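# Screw down all raised hub cover screws, then release

## Task

Use the screwdriver to drive each screw that still sticks up from the hub cover fully flush. The screwdriver only runs while its bit is pressed in. Once every screw is down, open the gripper to release the screwdriver and move the hand away from it.

## Robot and tools

Robot: two arms, left_arm and right_arm, each ending in a two-finger gripper. The fingers extend along the gripper's own +z axis and close together along its y axis. The reported hand point sits between the finger pads, roughly 1 cm back from the tips.

Scene frame: one shared frame for both arms. The origin is on the table surface midway between the arms. +z is up, +x reaches out across the table, and left_arm is mounted on the +y side. The names left and right refer to arms only, not to image sides.

Result lines: the state line reads 'left_arm: ... | right_arm: ...' and gives each gripper's end_effector_position (metres, scene frame) and end_effector_quat_wxyz. Printed positions can be somewhat wrong, more so at long reach. grip_measured is the finger opening on the same -1..+1 scale you command; the last value in Joint positions is the actual opening in metres. 'Hand target' shows the pose the controller is currently driving toward. A 'pose unreachable' line means the clearance check altered or blocked the command for the named arm. FAULT or OVER-TEMPERATURE FAULT lines mean an arm was stopped. MOTOR HOT warns from 75 °C; at 90 °C the arm halts for 10 s, and at 100 °C it goes limp and drops.

execute_actions(actions): a list of actions run one after another. Each action is a table of up to 15 rows; each row is applied for one 1/30 s step, and a table with fewer rows repeats its final row to fill 15 steps. Every row has 14 numbers in [-1, 1], always for both arms: left_arm dx, dy, dz, rx, ry, rz, opening, then right_arm dx, dy, dz, rx, ry, rz, opening. dx..rz are an offset, expressed in that gripper's own axes, from the gripper's measured pose at the start of the action (for a call's first action, the last pose reported in this scene). Each row is relative to that same start pose, not to the row before. Scale: 1.0 equals 0.6 m for translation or 180 degrees for rotation; rx, ry, rz form a single rotation vector. opening is absolute, not an offset: +1 fully open (0.094 m), -1 closed. An empty list just returns state and images.

move(target, speed, blocking): target is one 14-number row laid out as above; its offsets are taken from the most recent pose shown in this scene's results, in gripper axes, with the same scaling, and opening is absolute and sent at the start. Each gripper travels a straight line toward its target, all arms finishing together, over 0.5 to 10 s (cut off at 10 s). speed is the top path speed in m/s, 0.002 to 0.5, default 0.25; rotation is capped at twice that in rad/s. Paths do not avoid obstacles or the other arm, grippers lag and may overshoot speed near full stretch. Faster contact hits harder, and aiming past a contact presses harder. The 'move:' line gives the outcome (done, off_target, moving, held, fault) and active limits: paced means the target was clipped, held means a check blocked some steps (after which the arm may jump fast). Each gripper's distance from its target is also reported. With blocking=false the call returns after 0.5 s while motion continues; no new actions or moves are accepted until a result shows the end, so call wait or stop first.

wait(seconds): 0 to 10; lets the scene run with each arm holding its last command, returning early if a running move finishes. stop(): brakes a running move; it needs braking distance, and fingers keep moving.

zoom_image(camera, region): closer look at the latest image from cam_head_left, cam_head_right, cam_high, cam_low, cam_left_wrist or cam_right_wrist; region is [x0, y0, x1, y1] in pixels, (0,0) top-left, at most 504 by 504. All images are 504x504.

finished_scene(scene): pass the current scene's number to end it; irreversible, so only call it once all screws are flush and the screwdriver is released with the hand clear.

Controller behaviour: each step, the commanded pose is limited to 70 mm and 16 degrees from the measured pose, so large offsets take several actions; after an action the arm continues only up to its last clipped pose. Position wins over orientation if both cannot be met. Arms tend to settle a centimetre or more low, and repeated zero offsets can let them sag. To hold an arm in place, send the correction back to its intended pose in the first call of a reply, then zeros, raising the aim if it still droops. The robot keeps its last command while you are composing a reply.

Gripping: fingers go to where grip_measured would equal the value you send (except near ±1). To hold the screwdriver, command roughly 0.03 below the measured grip; each gripper's reading may be off by about 1 mm. Finger force tops out near 50 to 62 N.

Joint limits (rad), base to hand: waist -2.618..3.054, shoulder 0..3.142, elbow 0..3.142, wrist pitch -1.571..1.571, wrist yaw -1.571..1.571, wrist roll -2.094..2.094.

Avoid: dropping or knocking anything, pushing objects out of the work area (fails the task), slamming or pressing hard on parts, and letting the two arms collide or push on each other. Brief external tugs on held parts or nudges to loose objects can happen. Holding loads heats motors, so do not hang on longer than needed.

Each tool is called after "Emit:" by a JSON object that holds its "name" and its "arguments", one argument or row to a line.

## Session

Emit:
{"name": "execute_actions", "arguments": {
  "actions": []
}}

Scene clock: 0.00 s.
left_arm: end_effector_position=(+0.2719, +0.5542, +0.2546) grip_measured=+1.000 end_effector_quat_wxyz=(+0.555, +0.374, +0.547, +0.503) | right_arm: end_effector_position=(+0.3517, -0.3646, +0.3095) grip_measured=+1.000 end_effector_quat_wxyz=(-0.009, +0.780, +0.479, +0.402)
Joint positions: left_arm=[1.24  1.316 0.368 1.276 1.182 1.03  0.094] | right_arm=[-0.241  1.628  1.831 -1.235 -0.663  1.813  0.094]
Joint velocities: left_arm=[-0.002 -0.002 -0.002  0.022  0.037 -0.022  0.   ] | right_arm=[-0.007 -0.002  0.002  0.037  0.022 -0.022  0.   ]
Hand target (left_arm): +0.272, +0.555, +0.259; +0.554, +0.374, +0.544, +0.507
Hand target (right_arm): +0.349, -0.363, +0.312; -0.011, +0.779, +0.480, +0.403

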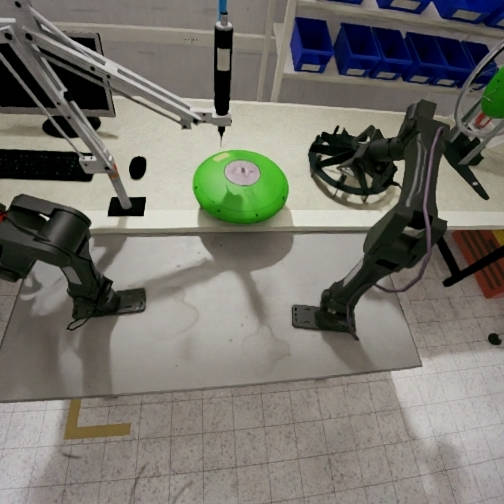

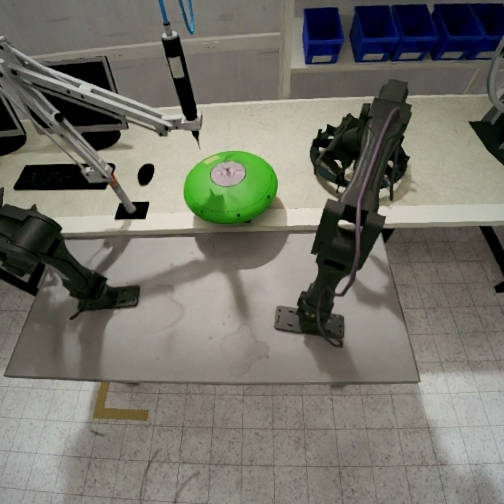

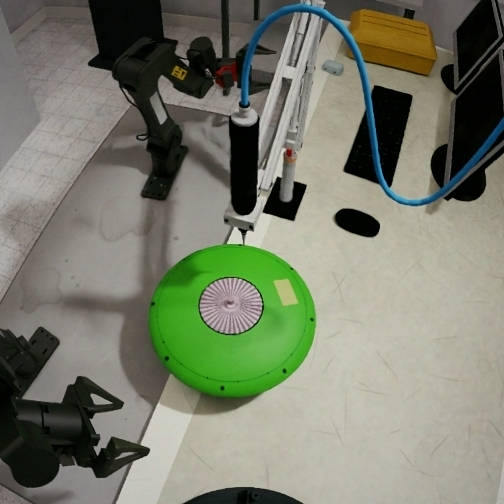

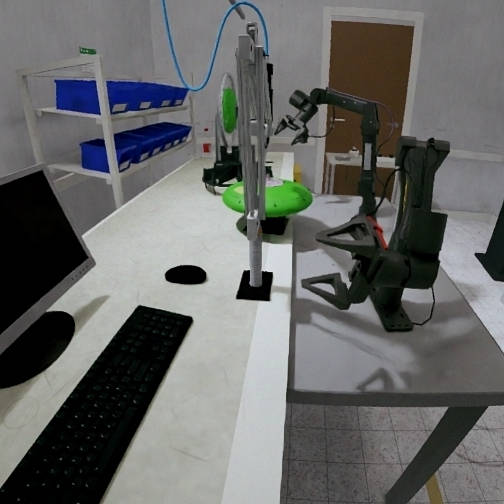

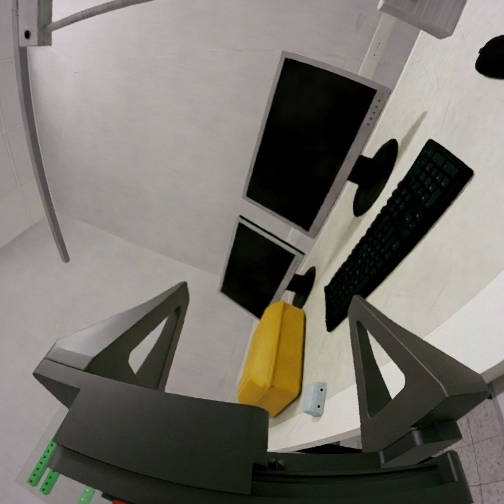

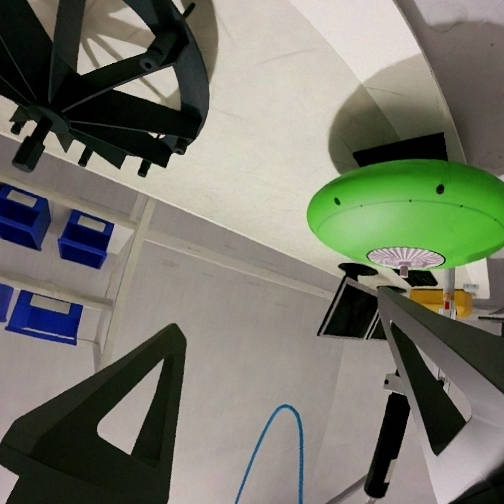

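Emit:
{"name": "zoom_image", "arguments": {
  "camera": "cam_high",
  "region": [140, 200, 330, 410]
}}

Emit:
{"name": "zoom_image", "arguments": {
  "camera": "cam_head_left",
  "region": [170, 100, 310, 240]
}}

Emit:
{"name": "zoom_image", "arguments": {
  "camera": "cam_head_right",
  "region": [150, 100, 290, 240]
}}

Emit:
{"name": "zoom_image", "arguments": {
  "camera": "cam_low",
  "region": [200, 130, 330, 250]
}}

Region (140, 200, 330, 410) of cam_high's 504x504 image, scaled by 2.400, with more detail than that image has; it fills the left 456 columns of this view, and the rest is white.

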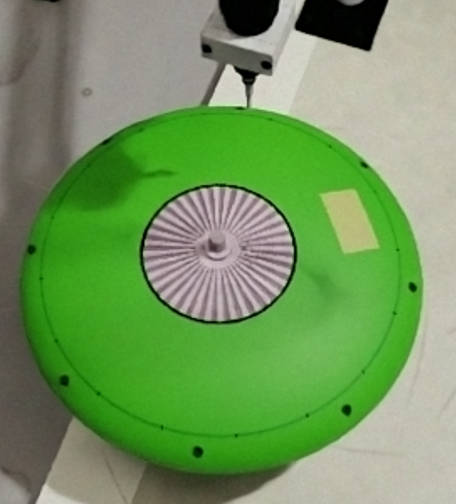

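Region (170, 100, 310, 240) of cam_head_left's 504x504 image, scaled by 3.600, with more detail than that image has.

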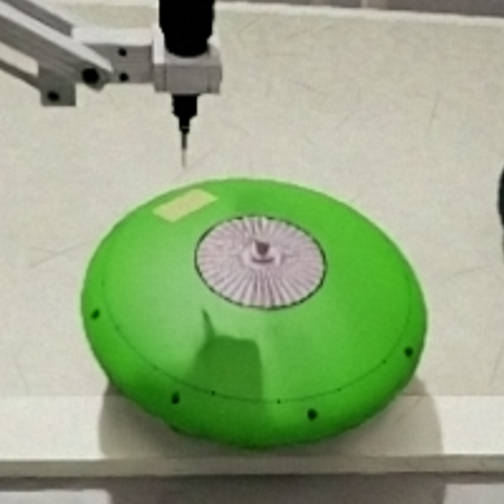

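Region (150, 100, 290, 240) of cam_head_right's 504x504 image, scaled by 3.600, with more detail than that image has.

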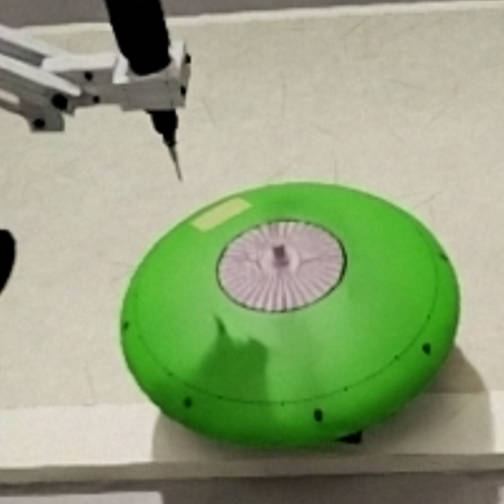

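Region (200, 130, 330, 250) of cam_low's 504x504 image, scaled by 3.877, with more detail than that image has; it fills the top 465 rows of this view, and the rest is white.

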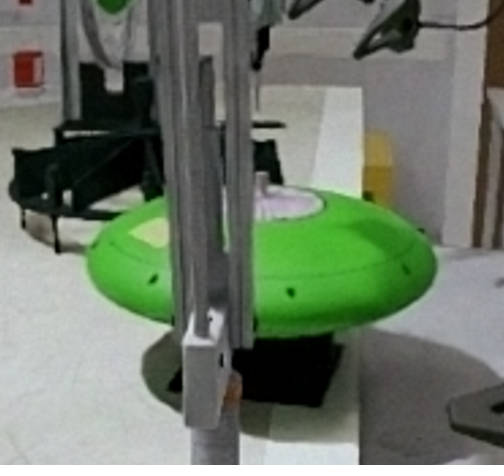

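Emit:
{"name": "zoom_image", "arguments": {
  "camera": "cam_high",
  "region": [150, 330, 240, 400]
}}

Emit:
{"name": "zoom_image", "arguments": {
  "camera": "cam_high",
  "region": [250, 300, 330, 390]
}}

Emit:
{"name": "zoom_image", "arguments": {
  "camera": "cam_right_wrist",
  "region": [300, 140, 504, 300]
}}

Region (150, 330, 240, 400) of cam_high's 504x504 image, scaled by 5.600, with more detail than that image has.

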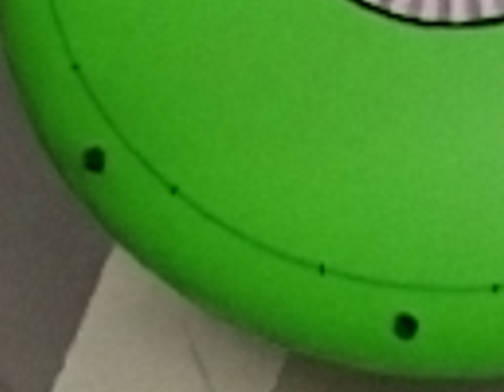

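Region (250, 300, 330, 390) of cam_high's 504x504 image, scaled by 5.600, with more detail than that image has.

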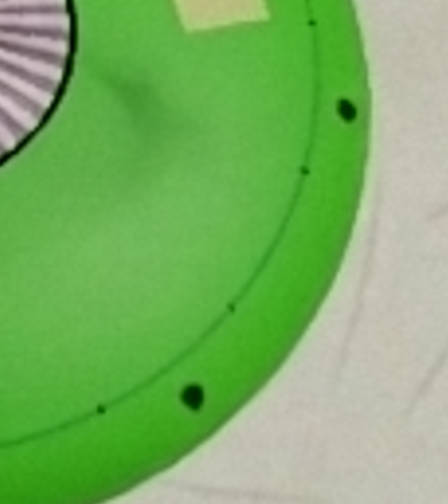

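Region (300, 140, 504, 300) of cam_right_wrist's 504x504 image, scaled by 2.471, with more detail than that image has; it fills the top 395 rows of this view, and the rest is white.

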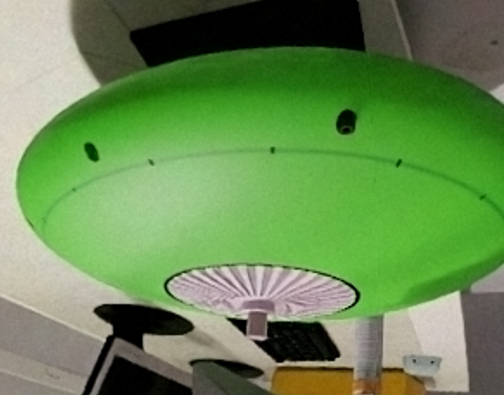

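Emit:
{"name": "move", "arguments": {
  "target": [-0.692,-0.048,-0.318,0.385,0.054,-0.284,1,0.309,-0.273,-0.13,-0.178,0,-0.839,1],
  "speed": 0.3
}}

Scene clock: 38.87 s.
left_arm: end_effector_position=(+0.1277, +0.1458, +0.3057) grip_measured=+1.000 end_effector_quat_wxyz=(+0.657, +0.233, +0.688, -0.202) | right_arm: end_effector_position=(+0.2300, -0.1662, +0.4109) grip_measured=+1.000 end_effector_quat_wxyz=(+0.532, -0.277, +0.776, +0.195)
Joint positions: left_arm=[ 0.766 -0.008  0.974 -1.556  1.47   0.601  0.094] | right_arm=[ 0.478  1.014  1.456 -0.835 -0.365 -0.138  0.094]
Joint velocities: left_arm=[-0.007 -0.007 -0.022 -0.007 -0.022 -0.051  0.   ] | right_arm=[-0.007 -0.007 -0.007  0.007 -0.007 -0.022  0.   ]
Hand target (left_arm): +0.124, +0.140, +0.310; +0.662, +0.235, +0.682, -0.204
Hand target (right_arm): +0.222, -0.167, +0.421; +0.541, -0.282, +0.769, +0.192
Off the commanded pose (left_arm): 0.026 m, 42 deg; orientation clipped at the last step of the last action.
Off the commanded pose (right_arm): 0.013 m, 1 deg.
joint sent to its limit (left arm) — the command would take joint 2 (shoulder) past its lower limit and joint 4 (wrist pitch) past its lower limit, so those joints were sent only as far as their limits.
move: off_target (left_arm, right_arm); limits=paced

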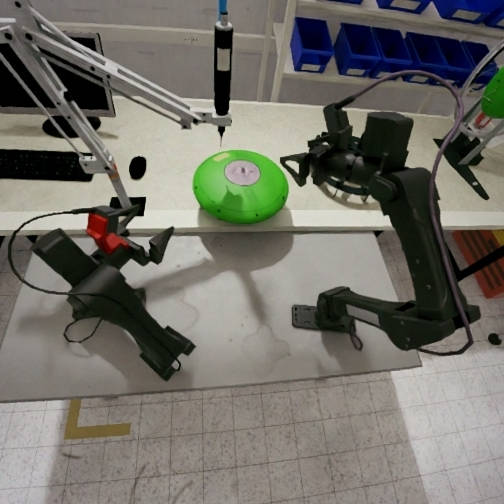

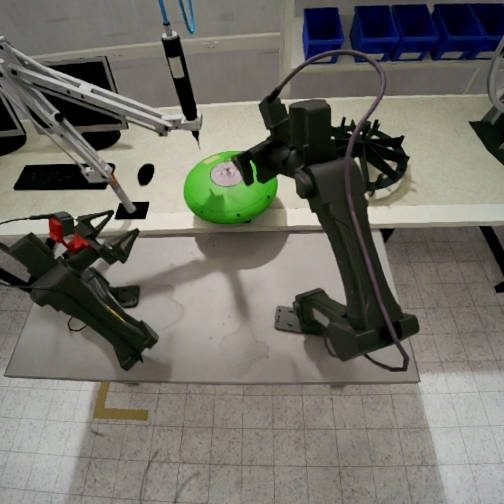

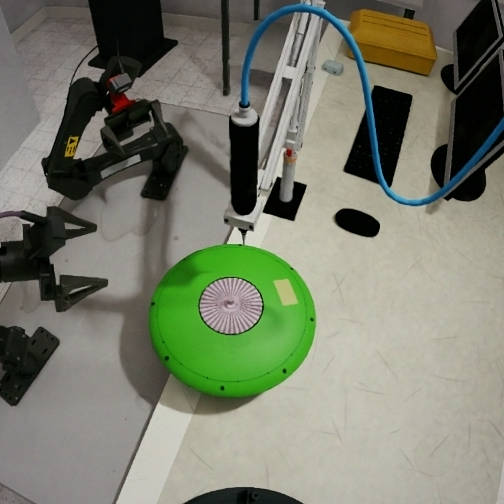

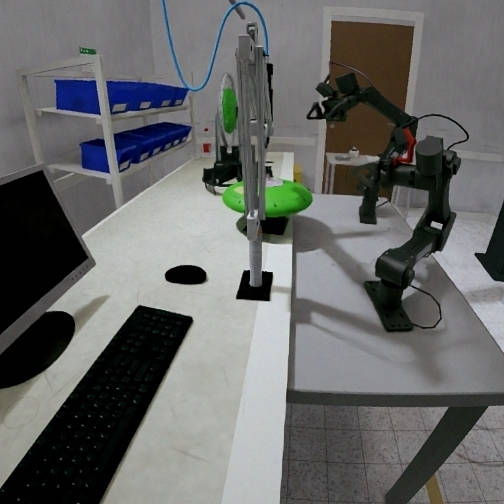

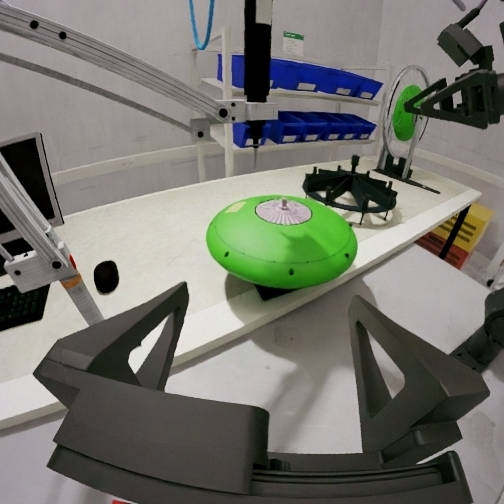

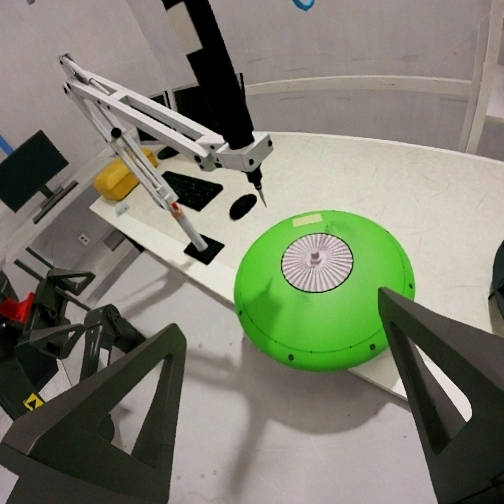

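Emit:
{"name": "zoom_image", "arguments": {
  "camera": "cam_right_wrist",
  "region": [225, 190, 425, 380]
}}

Emit:
{"name": "zoom_image", "arguments": {
  "camera": "cam_left_wrist",
  "region": [195, 140, 365, 300]
}}

Region (225, 190, 425, 380) of cam_right_wrist's 504x504 image, scaled by 2.520, with more detail than that image has; it fills the top 479 rows of this view, and the rest is white.

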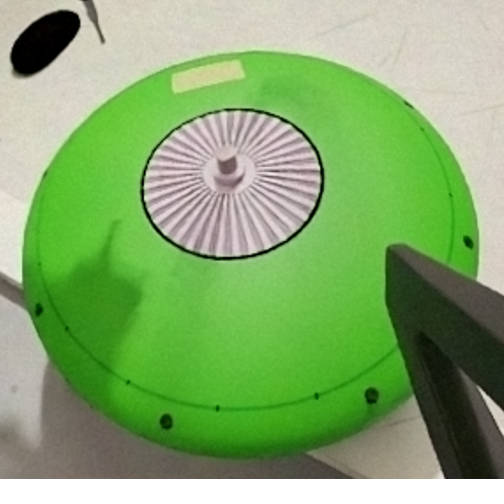

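Region (195, 140, 365, 300) of cam_left_wrist's 504x504 image, scaled by 2.965, with more detail than that image has; it fills the top 474 rows of this view, and the rest is white.

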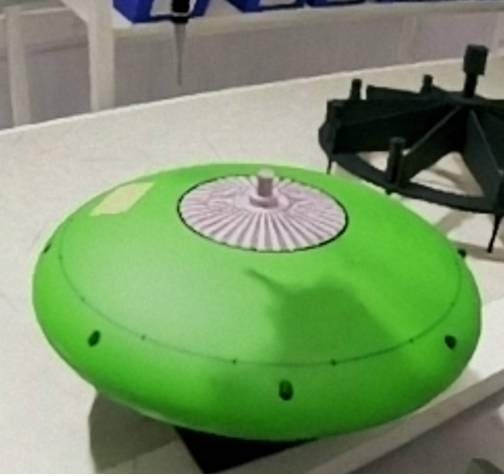

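Emit:
{"name": "zoom_image", "arguments": {
  "camera": "cam_left_wrist",
  "region": [280, 215, 360, 285]
}}

Emit:
{"name": "zoom_image", "arguments": {
  "camera": "cam_left_wrist",
  "region": [200, 205, 300, 285]
}}

Emit:
{"name": "zoom_image", "arguments": {
  "camera": "cam_right_wrist",
  "region": [350, 215, 430, 360]
}}

Emit:
{"name": "zoom_image", "arguments": {
  "camera": "cam_high",
  "region": [170, 230, 320, 290]
}}

Region (280, 215, 360, 285) of cam_left_wrist's 504x504 image, scaled by 6.300, with more detail than that image has; it fills the top 441 rows of this view, and the rest is white.

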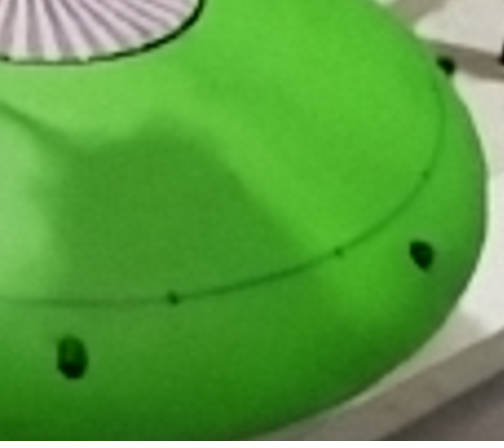

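Region (200, 205, 300, 285) of cam_left_wrist's 504x504 image, scaled by 5.040, with more detail than that image has; it fills the top 403 rows of this view, and the rest is white.

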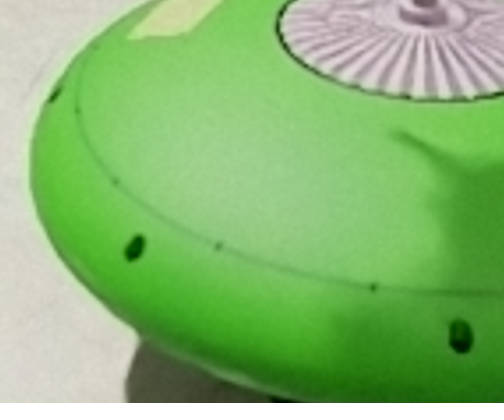

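Region (350, 215, 430, 360) of cam_right_wrist's 504x504 image, scaled by 3.476, with more detail than that image has; it fills the left 278 columns of this view, and the rest is white.

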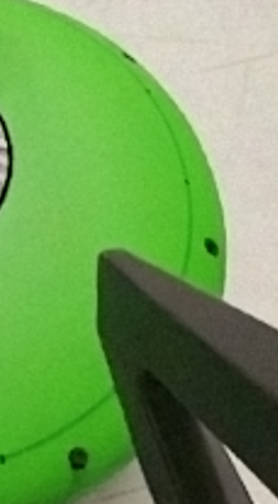

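Region (170, 230, 320, 290) of cam_high's 504x504 image, scaled by 3.360, with more detail than that image has; it fills the top 202 rows of this view, and the rest is white.

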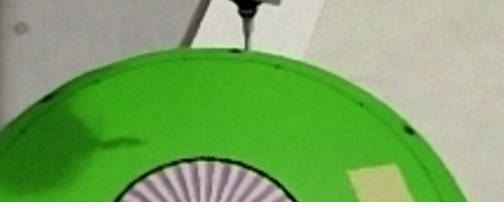

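Emit:
{"name": "move", "arguments": {
  "target": [0,0,0,0,0,0,1,-0.157,0.037,0.16,0,0,0,1]
}}

Scene clock: 57.77 s.
left_arm: end_effector_position=(+0.1277, +0.1457, +0.3057) grip_measured=+1.000 end_effector_quat_wxyz=(+0.657, +0.231, +0.688, -0.203) | right_arm: end_effector_position=(+0.3128, -0.0699, +0.4625) grip_measured=+1.000 end_effector_quat_wxyz=(+0.535, -0.279, +0.773, +0.196)
Joint positions: left_arm=[ 0.766 -0.008  0.974 -1.556  1.47   0.596  0.094] | right_arm=[ 0.739  1.509  1.997 -0.849 -0.125 -0.041  0.094]
Joint velocities: left_arm=[ 0.017  0.007 -0.002 -0.051  0.095  0.066  0.   ] | right_arm=[ 0.012  0.002  0.017 -0.11  -0.051 -0.022  0.   ]
Hand target (left_arm): +0.128, +0.146, +0.306; +0.657, +0.233, +0.688, -0.202
Hand target (right_arm): +0.311, -0.070, +0.465; +0.533, -0.278, +0.775, +0.195
Off the commanded pose (left_arm): 0.000 m, 0 deg.
Off the commanded pose (right_arm): 0.003 m, 1 deg.
move: done

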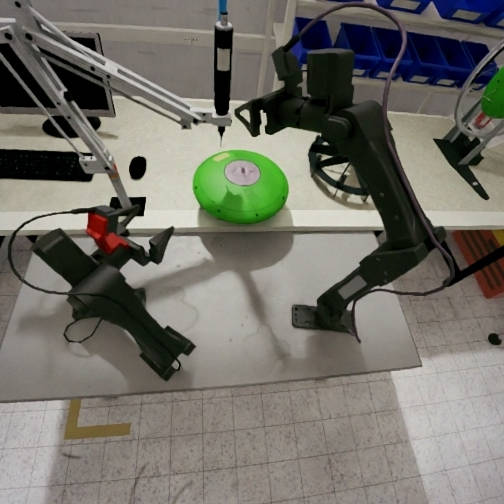

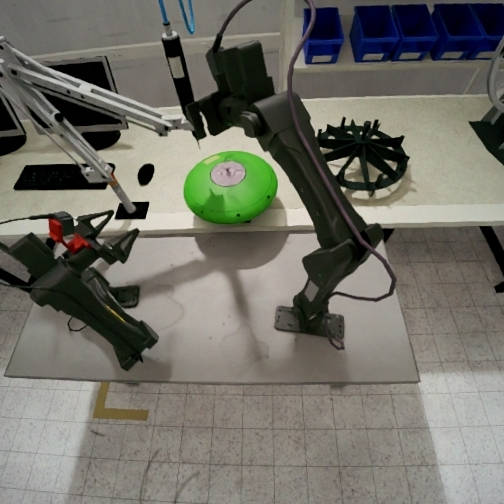

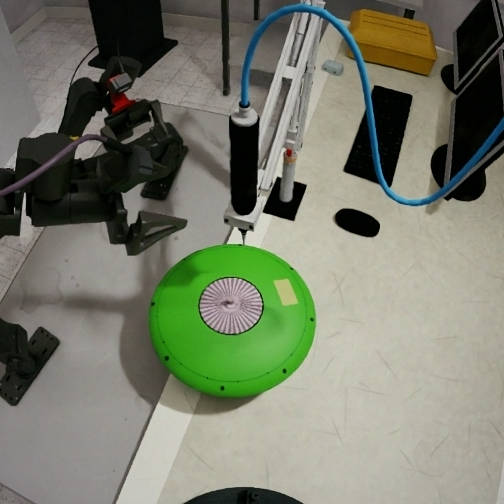

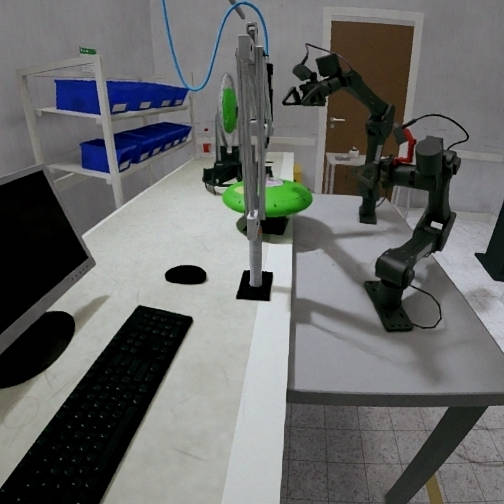

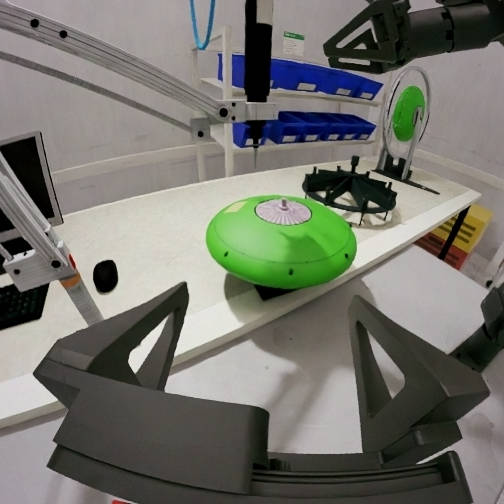

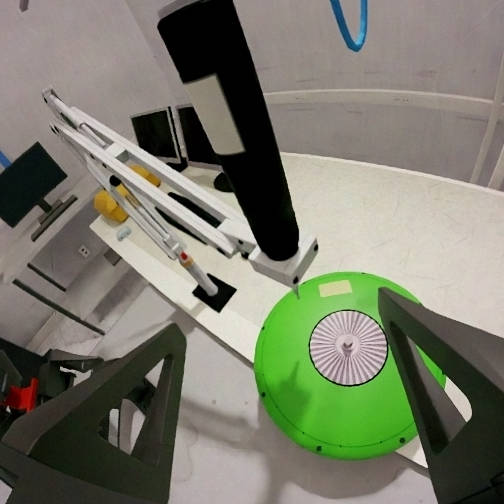

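Emit:
{"name": "move", "arguments": {
  "target": [0,0,0,0,0,0,1,-0.057,-0.005,0.16,0,0,0,1],
  "speed": 0.15
}}

Scene clock: 61.77 s.
left_arm: end_effector_position=(+0.1277, +0.1457, +0.3057) grip_measured=+1.000 end_effector_quat_wxyz=(+0.657, +0.231, +0.688, -0.203) | right_arm: end_effector_position=(+0.3937, -0.0090, +0.4640) grip_measured=+1.000 end_effector_quat_wxyz=(+0.542, -0.278, +0.768, +0.198)
Joint positions: left_arm=[ 0.766 -0.008  0.974 -1.556  1.47   0.596  0.094] | right_arm=[ 0.761  1.955  2.533 -0.921 -0.106 -0.034  0.094]
Joint velocities: left_arm=[-0.017 -0.002  0.007 -0.022  0.022 -0.022  0.   ] | right_arm=[-0.002 -0.007  0.007 -0.007  0.007  0.037  0.   ]
Hand target (left_arm): +0.128, +0.146, +0.306; +0.657, +0.231, +0.688, -0.203
Hand target (right_arm): +0.393, -0.007, +0.461; +0.536, -0.279, +0.773, +0.196
Off the commanded pose (left_arm): 0.000 m, 0 deg.
Off the commanded pose (right_arm): 0.004 m, 1 deg.
move: done

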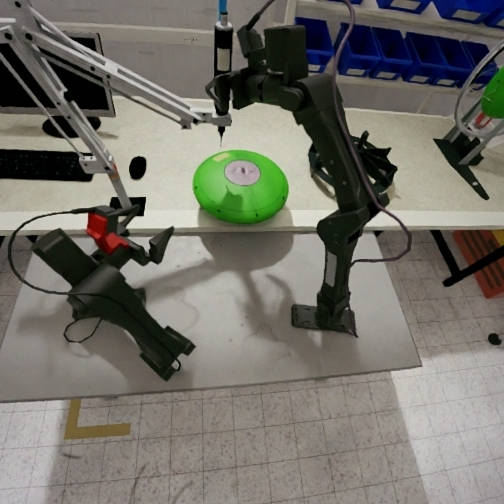

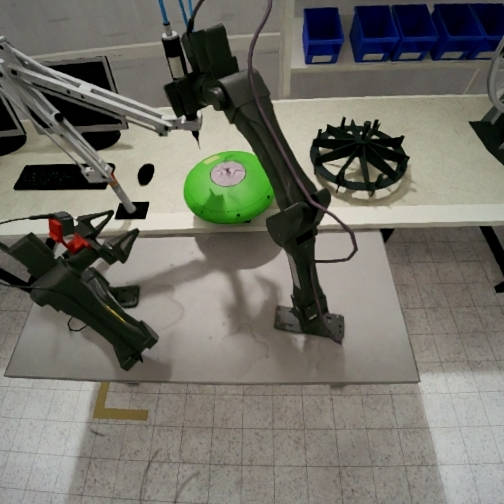

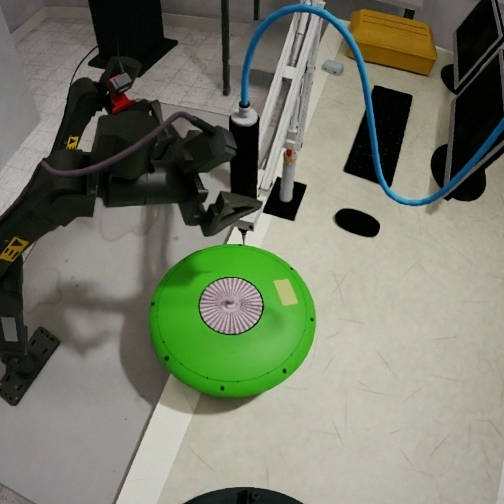

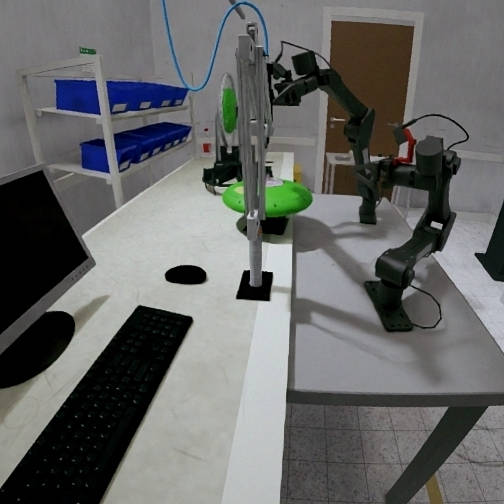

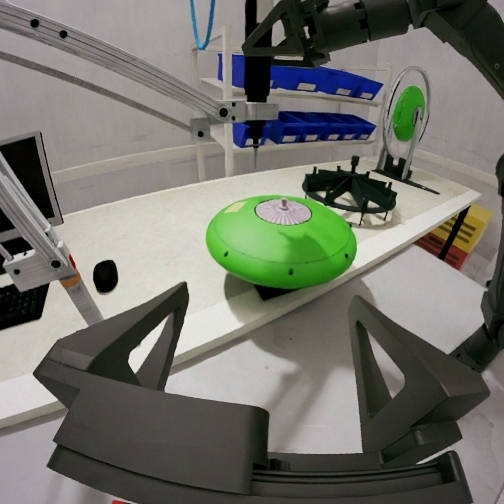

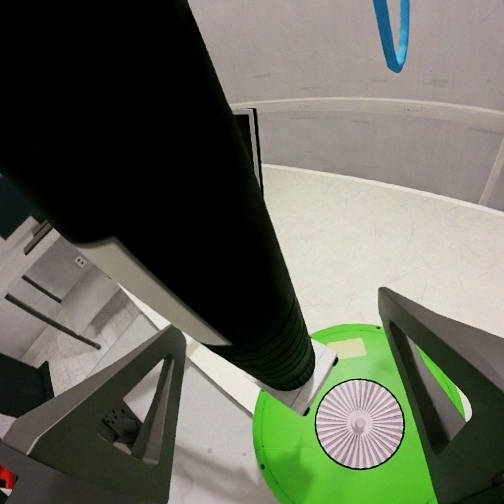

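Emit:
{"name": "move", "arguments": {
  "target": [0,0,0,0,0,0,1,0.03,0.025,0.02,0,0,0,0.5],
  "speed": 0.1
}}

Emit:
{"name": "move", "arguments": {
  "target": [0,0,0,0,0,0,1,0,0,0,0,0,0,-0.3]
}}

Scene clock: 65.37 s.
left_arm: end_effector_position=(+0.1277, +0.1457, +0.3057) grip_measured=+1.000 end_effector_quat_wxyz=(+0.657, +0.231, +0.688, -0.203) | right_arm: end_effector_position=(+0.3931, +0.0081, +0.4363) grip_measured=+0.501 end_effector_quat_wxyz=(+0.535, -0.281, +0.772, +0.198)
Joint positions: left_arm=[ 0.766 -0.008  0.974 -1.556  1.47   0.596  0.094] | right_arm=[ 0.799  1.887  2.301 -0.771 -0.073 -0.023  0.071]
Joint velocities: left_arm=[0.002 0.002 0.007 0.007 0.051 0.051 0.   ] | right_arm=[ 0.022 -0.002 -0.007  0.007  0.037 -0.081 -0.001]
Hand target (left_arm): +0.128, +0.146, +0.306; +0.657, +0.231, +0.688, -0.203
Hand target (right_arm): +0.387, +0.006, +0.443; +0.541, -0.278, +0.768, +0.198
Off the commanded pose (left_arm): 0.000 m, 0 deg.
Off the commanded pose (right_arm): 0.009 m, 1 deg.
move: done

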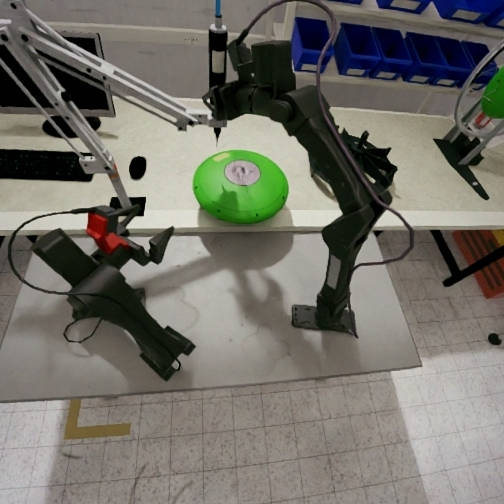

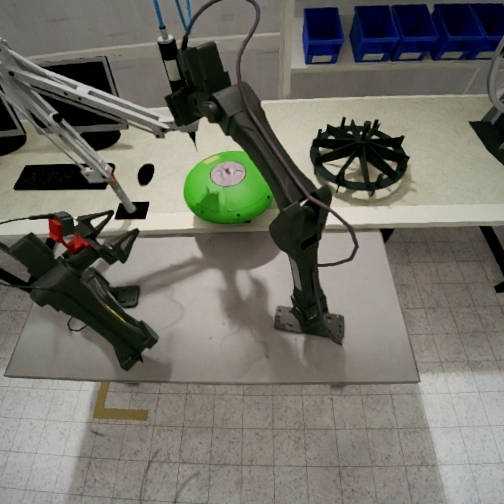

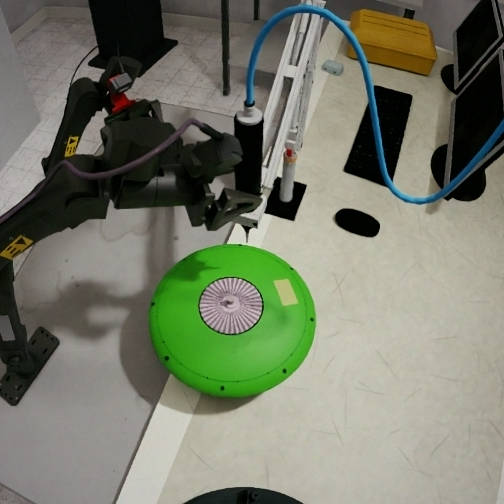

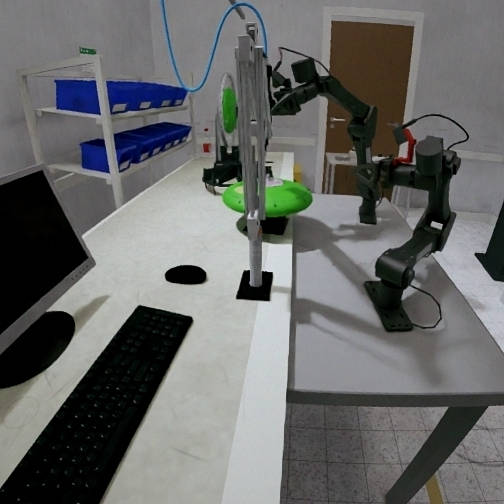

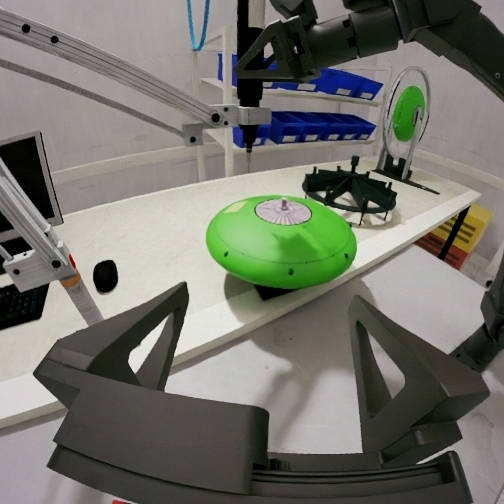

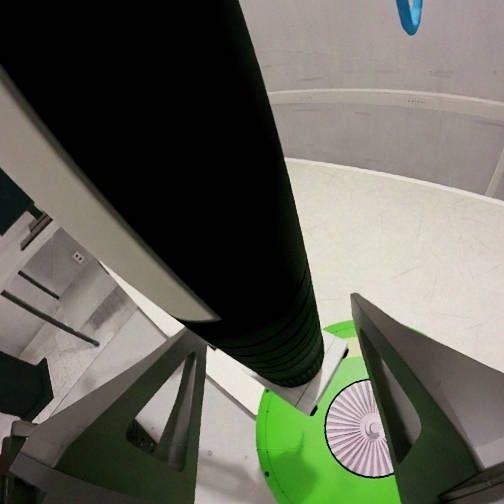

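Scene clock: 65.87 s.
left_arm: end_effector_position=(+0.1277, +0.1457, +0.3057) grip_measured=+1.000 end_effector_quat_wxyz=(+0.657, +0.231, +0.688, -0.203) | right_arm: end_effector_position=(+0.3938, +0.0072, +0.4363) grip_measured=-0.212 end_effector_quat_wxyz=(+0.536, -0.280, +0.772, +0.195)
Joint positions: left_arm=[ 0.766 -0.008  0.974 -1.556  1.47   0.596  0.094] | right_arm=[ 0.799  1.887  2.301 -0.771 -0.068 -0.024  0.037]
Joint velocities: left_arm=[-0.012  0.007 -0.017  0.007 -0.007 -0.022  0.   ] | right_arm=[ 0.002  0.002  0.007  0.007 -0.007  0.037  0.   ]
Hand target (left_arm): +0.128, +0.146, +0.306; +0.657, +0.231, +0.688, -0.203
Hand target (right_arm): +0.393, +0.008, +0.436; +0.535, -0.281, +0.772, +0.197
Off the commanded pose (left_arm): 0.000 m, 0 deg.
Off the commanded pose (right_arm): 0.001 m, 0 deg.
move: done

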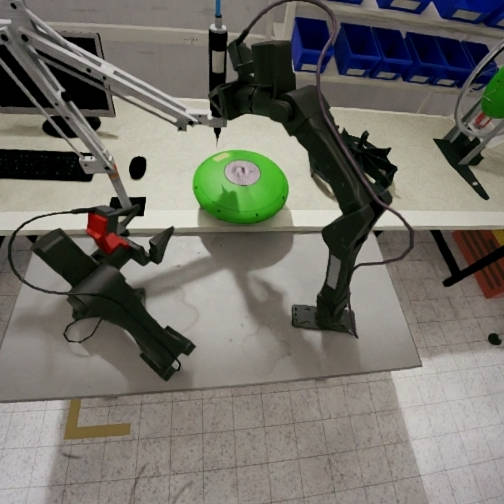

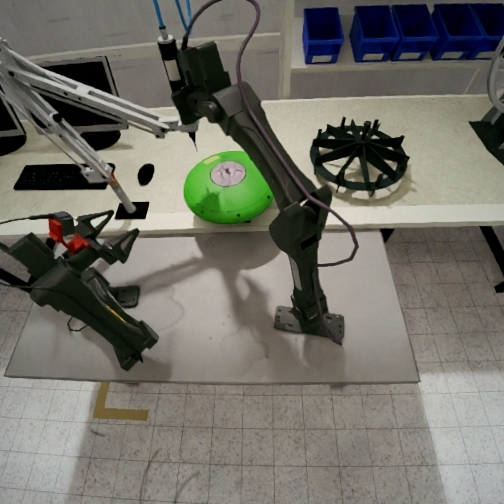

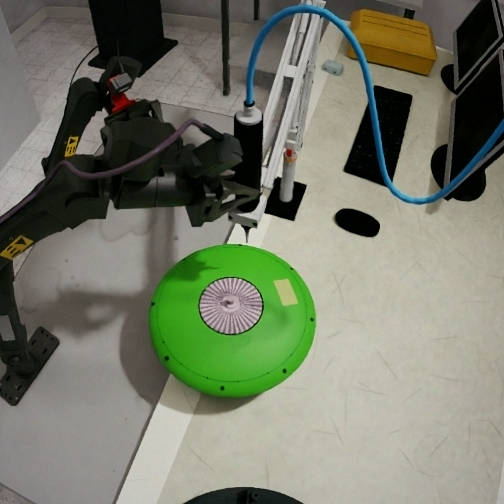

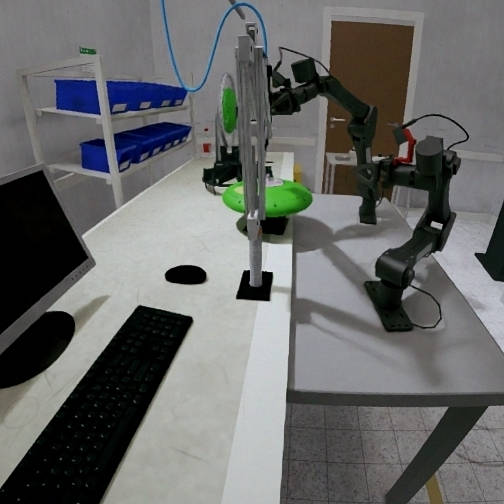

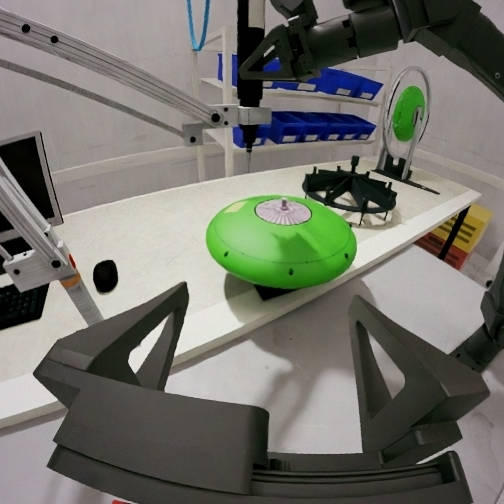

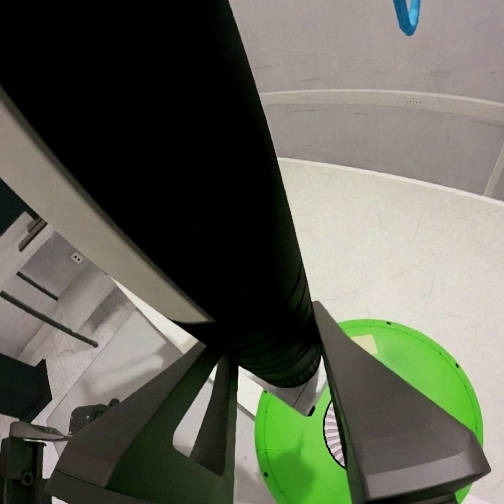

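Emit:
{"name": "execute_actions", "arguments": {
  "actions": [
    [[0,0,0,0,0,0,1,0,0,0,0,0,0,0.1],[0,0,0,0,0,0,1,0,0,0,0,0,0,0.1],[0,0,0,0,0,0,1,0,0,0,0,0,0,0.1],[0,0,0,0,0,0,1,0,0,0,0,0,0,0.1],[0,0,0,0,0,0,1,0,0,0,0,-0.01,0,0.1],[0,0,0,0,0,0,1,0,0,0,0,-0.02,0,0.1],[0,0,0,0,0,0,1,0,0,0,0,-0.03,0,0.1],[0,0,0,0,0,0,1,-0.005,0,0,0,-0.04,0,0.1]],
    [[0,0,0,0,0,0,1,-0.005,0,0,0,-0.015,0,0.1],[0,0,0,0,0,0,1,-0.005,0,0,0,-0.025,0,0.1],[0,0,0,0,0,0,1,-0.008,0,0.005,0,-0.04,0,0.1]],
    [[0,0,0,0,0,0,1,-0.008,0,0.012,0,0,0,0.1]]
  ]
}}

Emit:
{"name": "zoom_image", "arguments": {
  "camera": "cam_left_wrist",
  "region": [190, 0, 370, 190]
}}

Scene clock: 75.67 s.
left_arm: end_effector_position=(+0.1277, +0.1457, +0.3057) grip_measured=+1.000 end_effector_quat_wxyz=(+0.657, +0.231, +0.688, -0.203) | right_arm: end_effector_position=(+0.4098, +0.0188, +0.4057) grip_measured=+0.099 end_effector_quat_wxyz=(+0.587, -0.266, +0.735, +0.212)
Joint positions: left_arm=[ 0.766 -0.008  0.974 -1.556  1.47   0.596  0.094] | right_arm=[ 0.799  1.779  1.877 -0.322 -0.068 -0.015  0.052]
Joint velocities: left_arm=[ 0.017 -0.007 -0.002 -0.051  0.007  0.11   0.   ] | right_arm=[-0.017 -0.002 -0.012  0.007  0.081  0.022 -0.   ]
Hand target (left_arm): +0.128, +0.146, +0.306; +0.657, +0.231, +0.688, -0.203
Hand target (right_arm): +0.411, +0.020, +0.408; +0.586, -0.266, +0.735, +0.212
Off the commanded pose (left_arm): 0.000 m, 0 deg.
Off the commanded pose (right_arm): 0.003 m, 0 deg.

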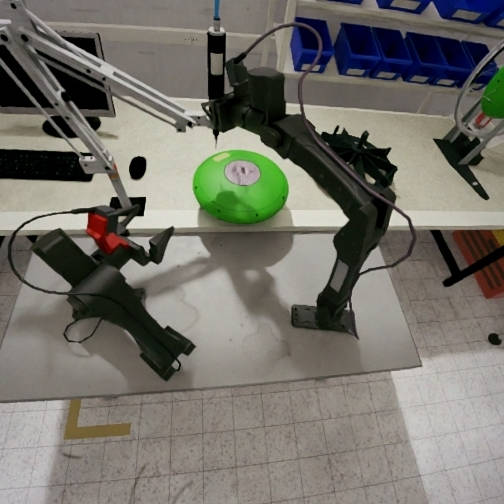

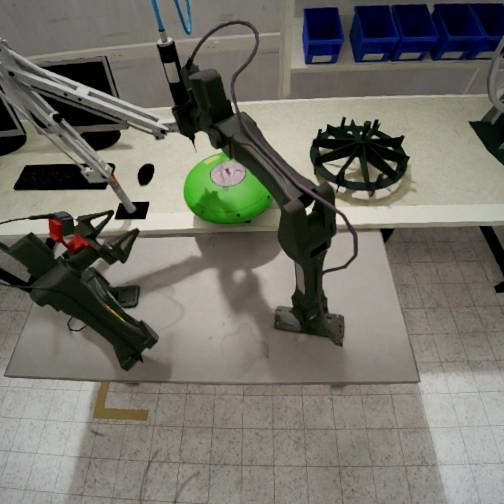

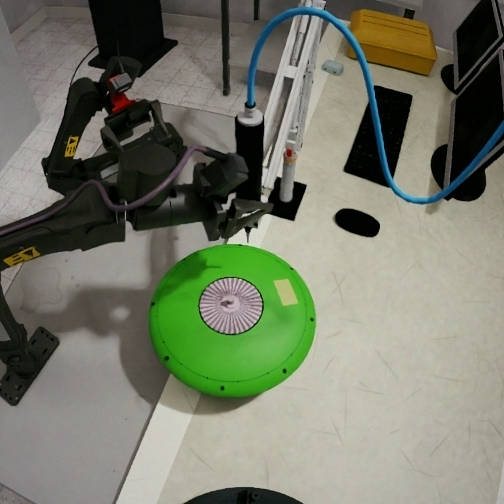

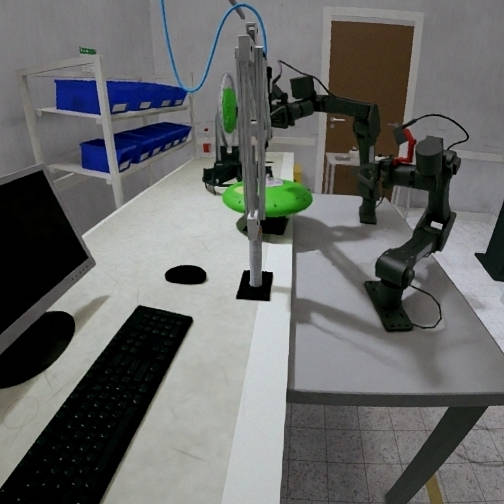

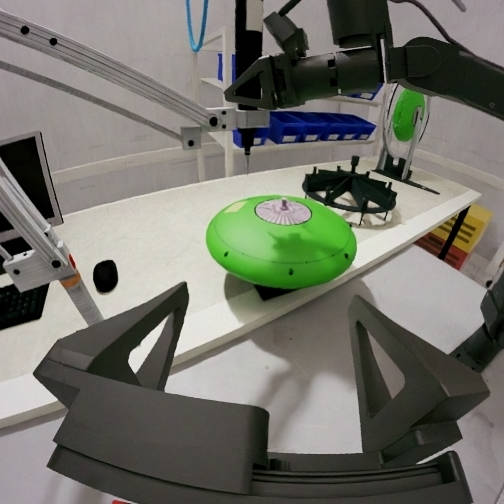

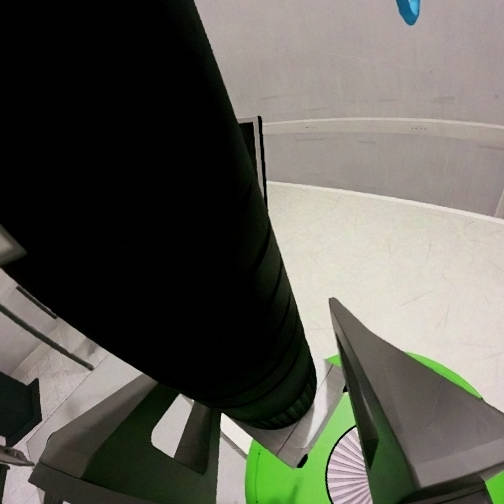

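Region (190, 0, 370, 190) of cam_left_wrist's 504x504 image, scaled by 2.653, with more detail than that image has; it fills the left 477 columns of this view, and the rest is white.

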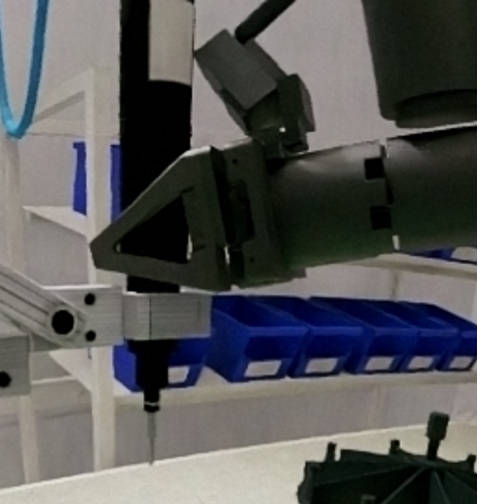

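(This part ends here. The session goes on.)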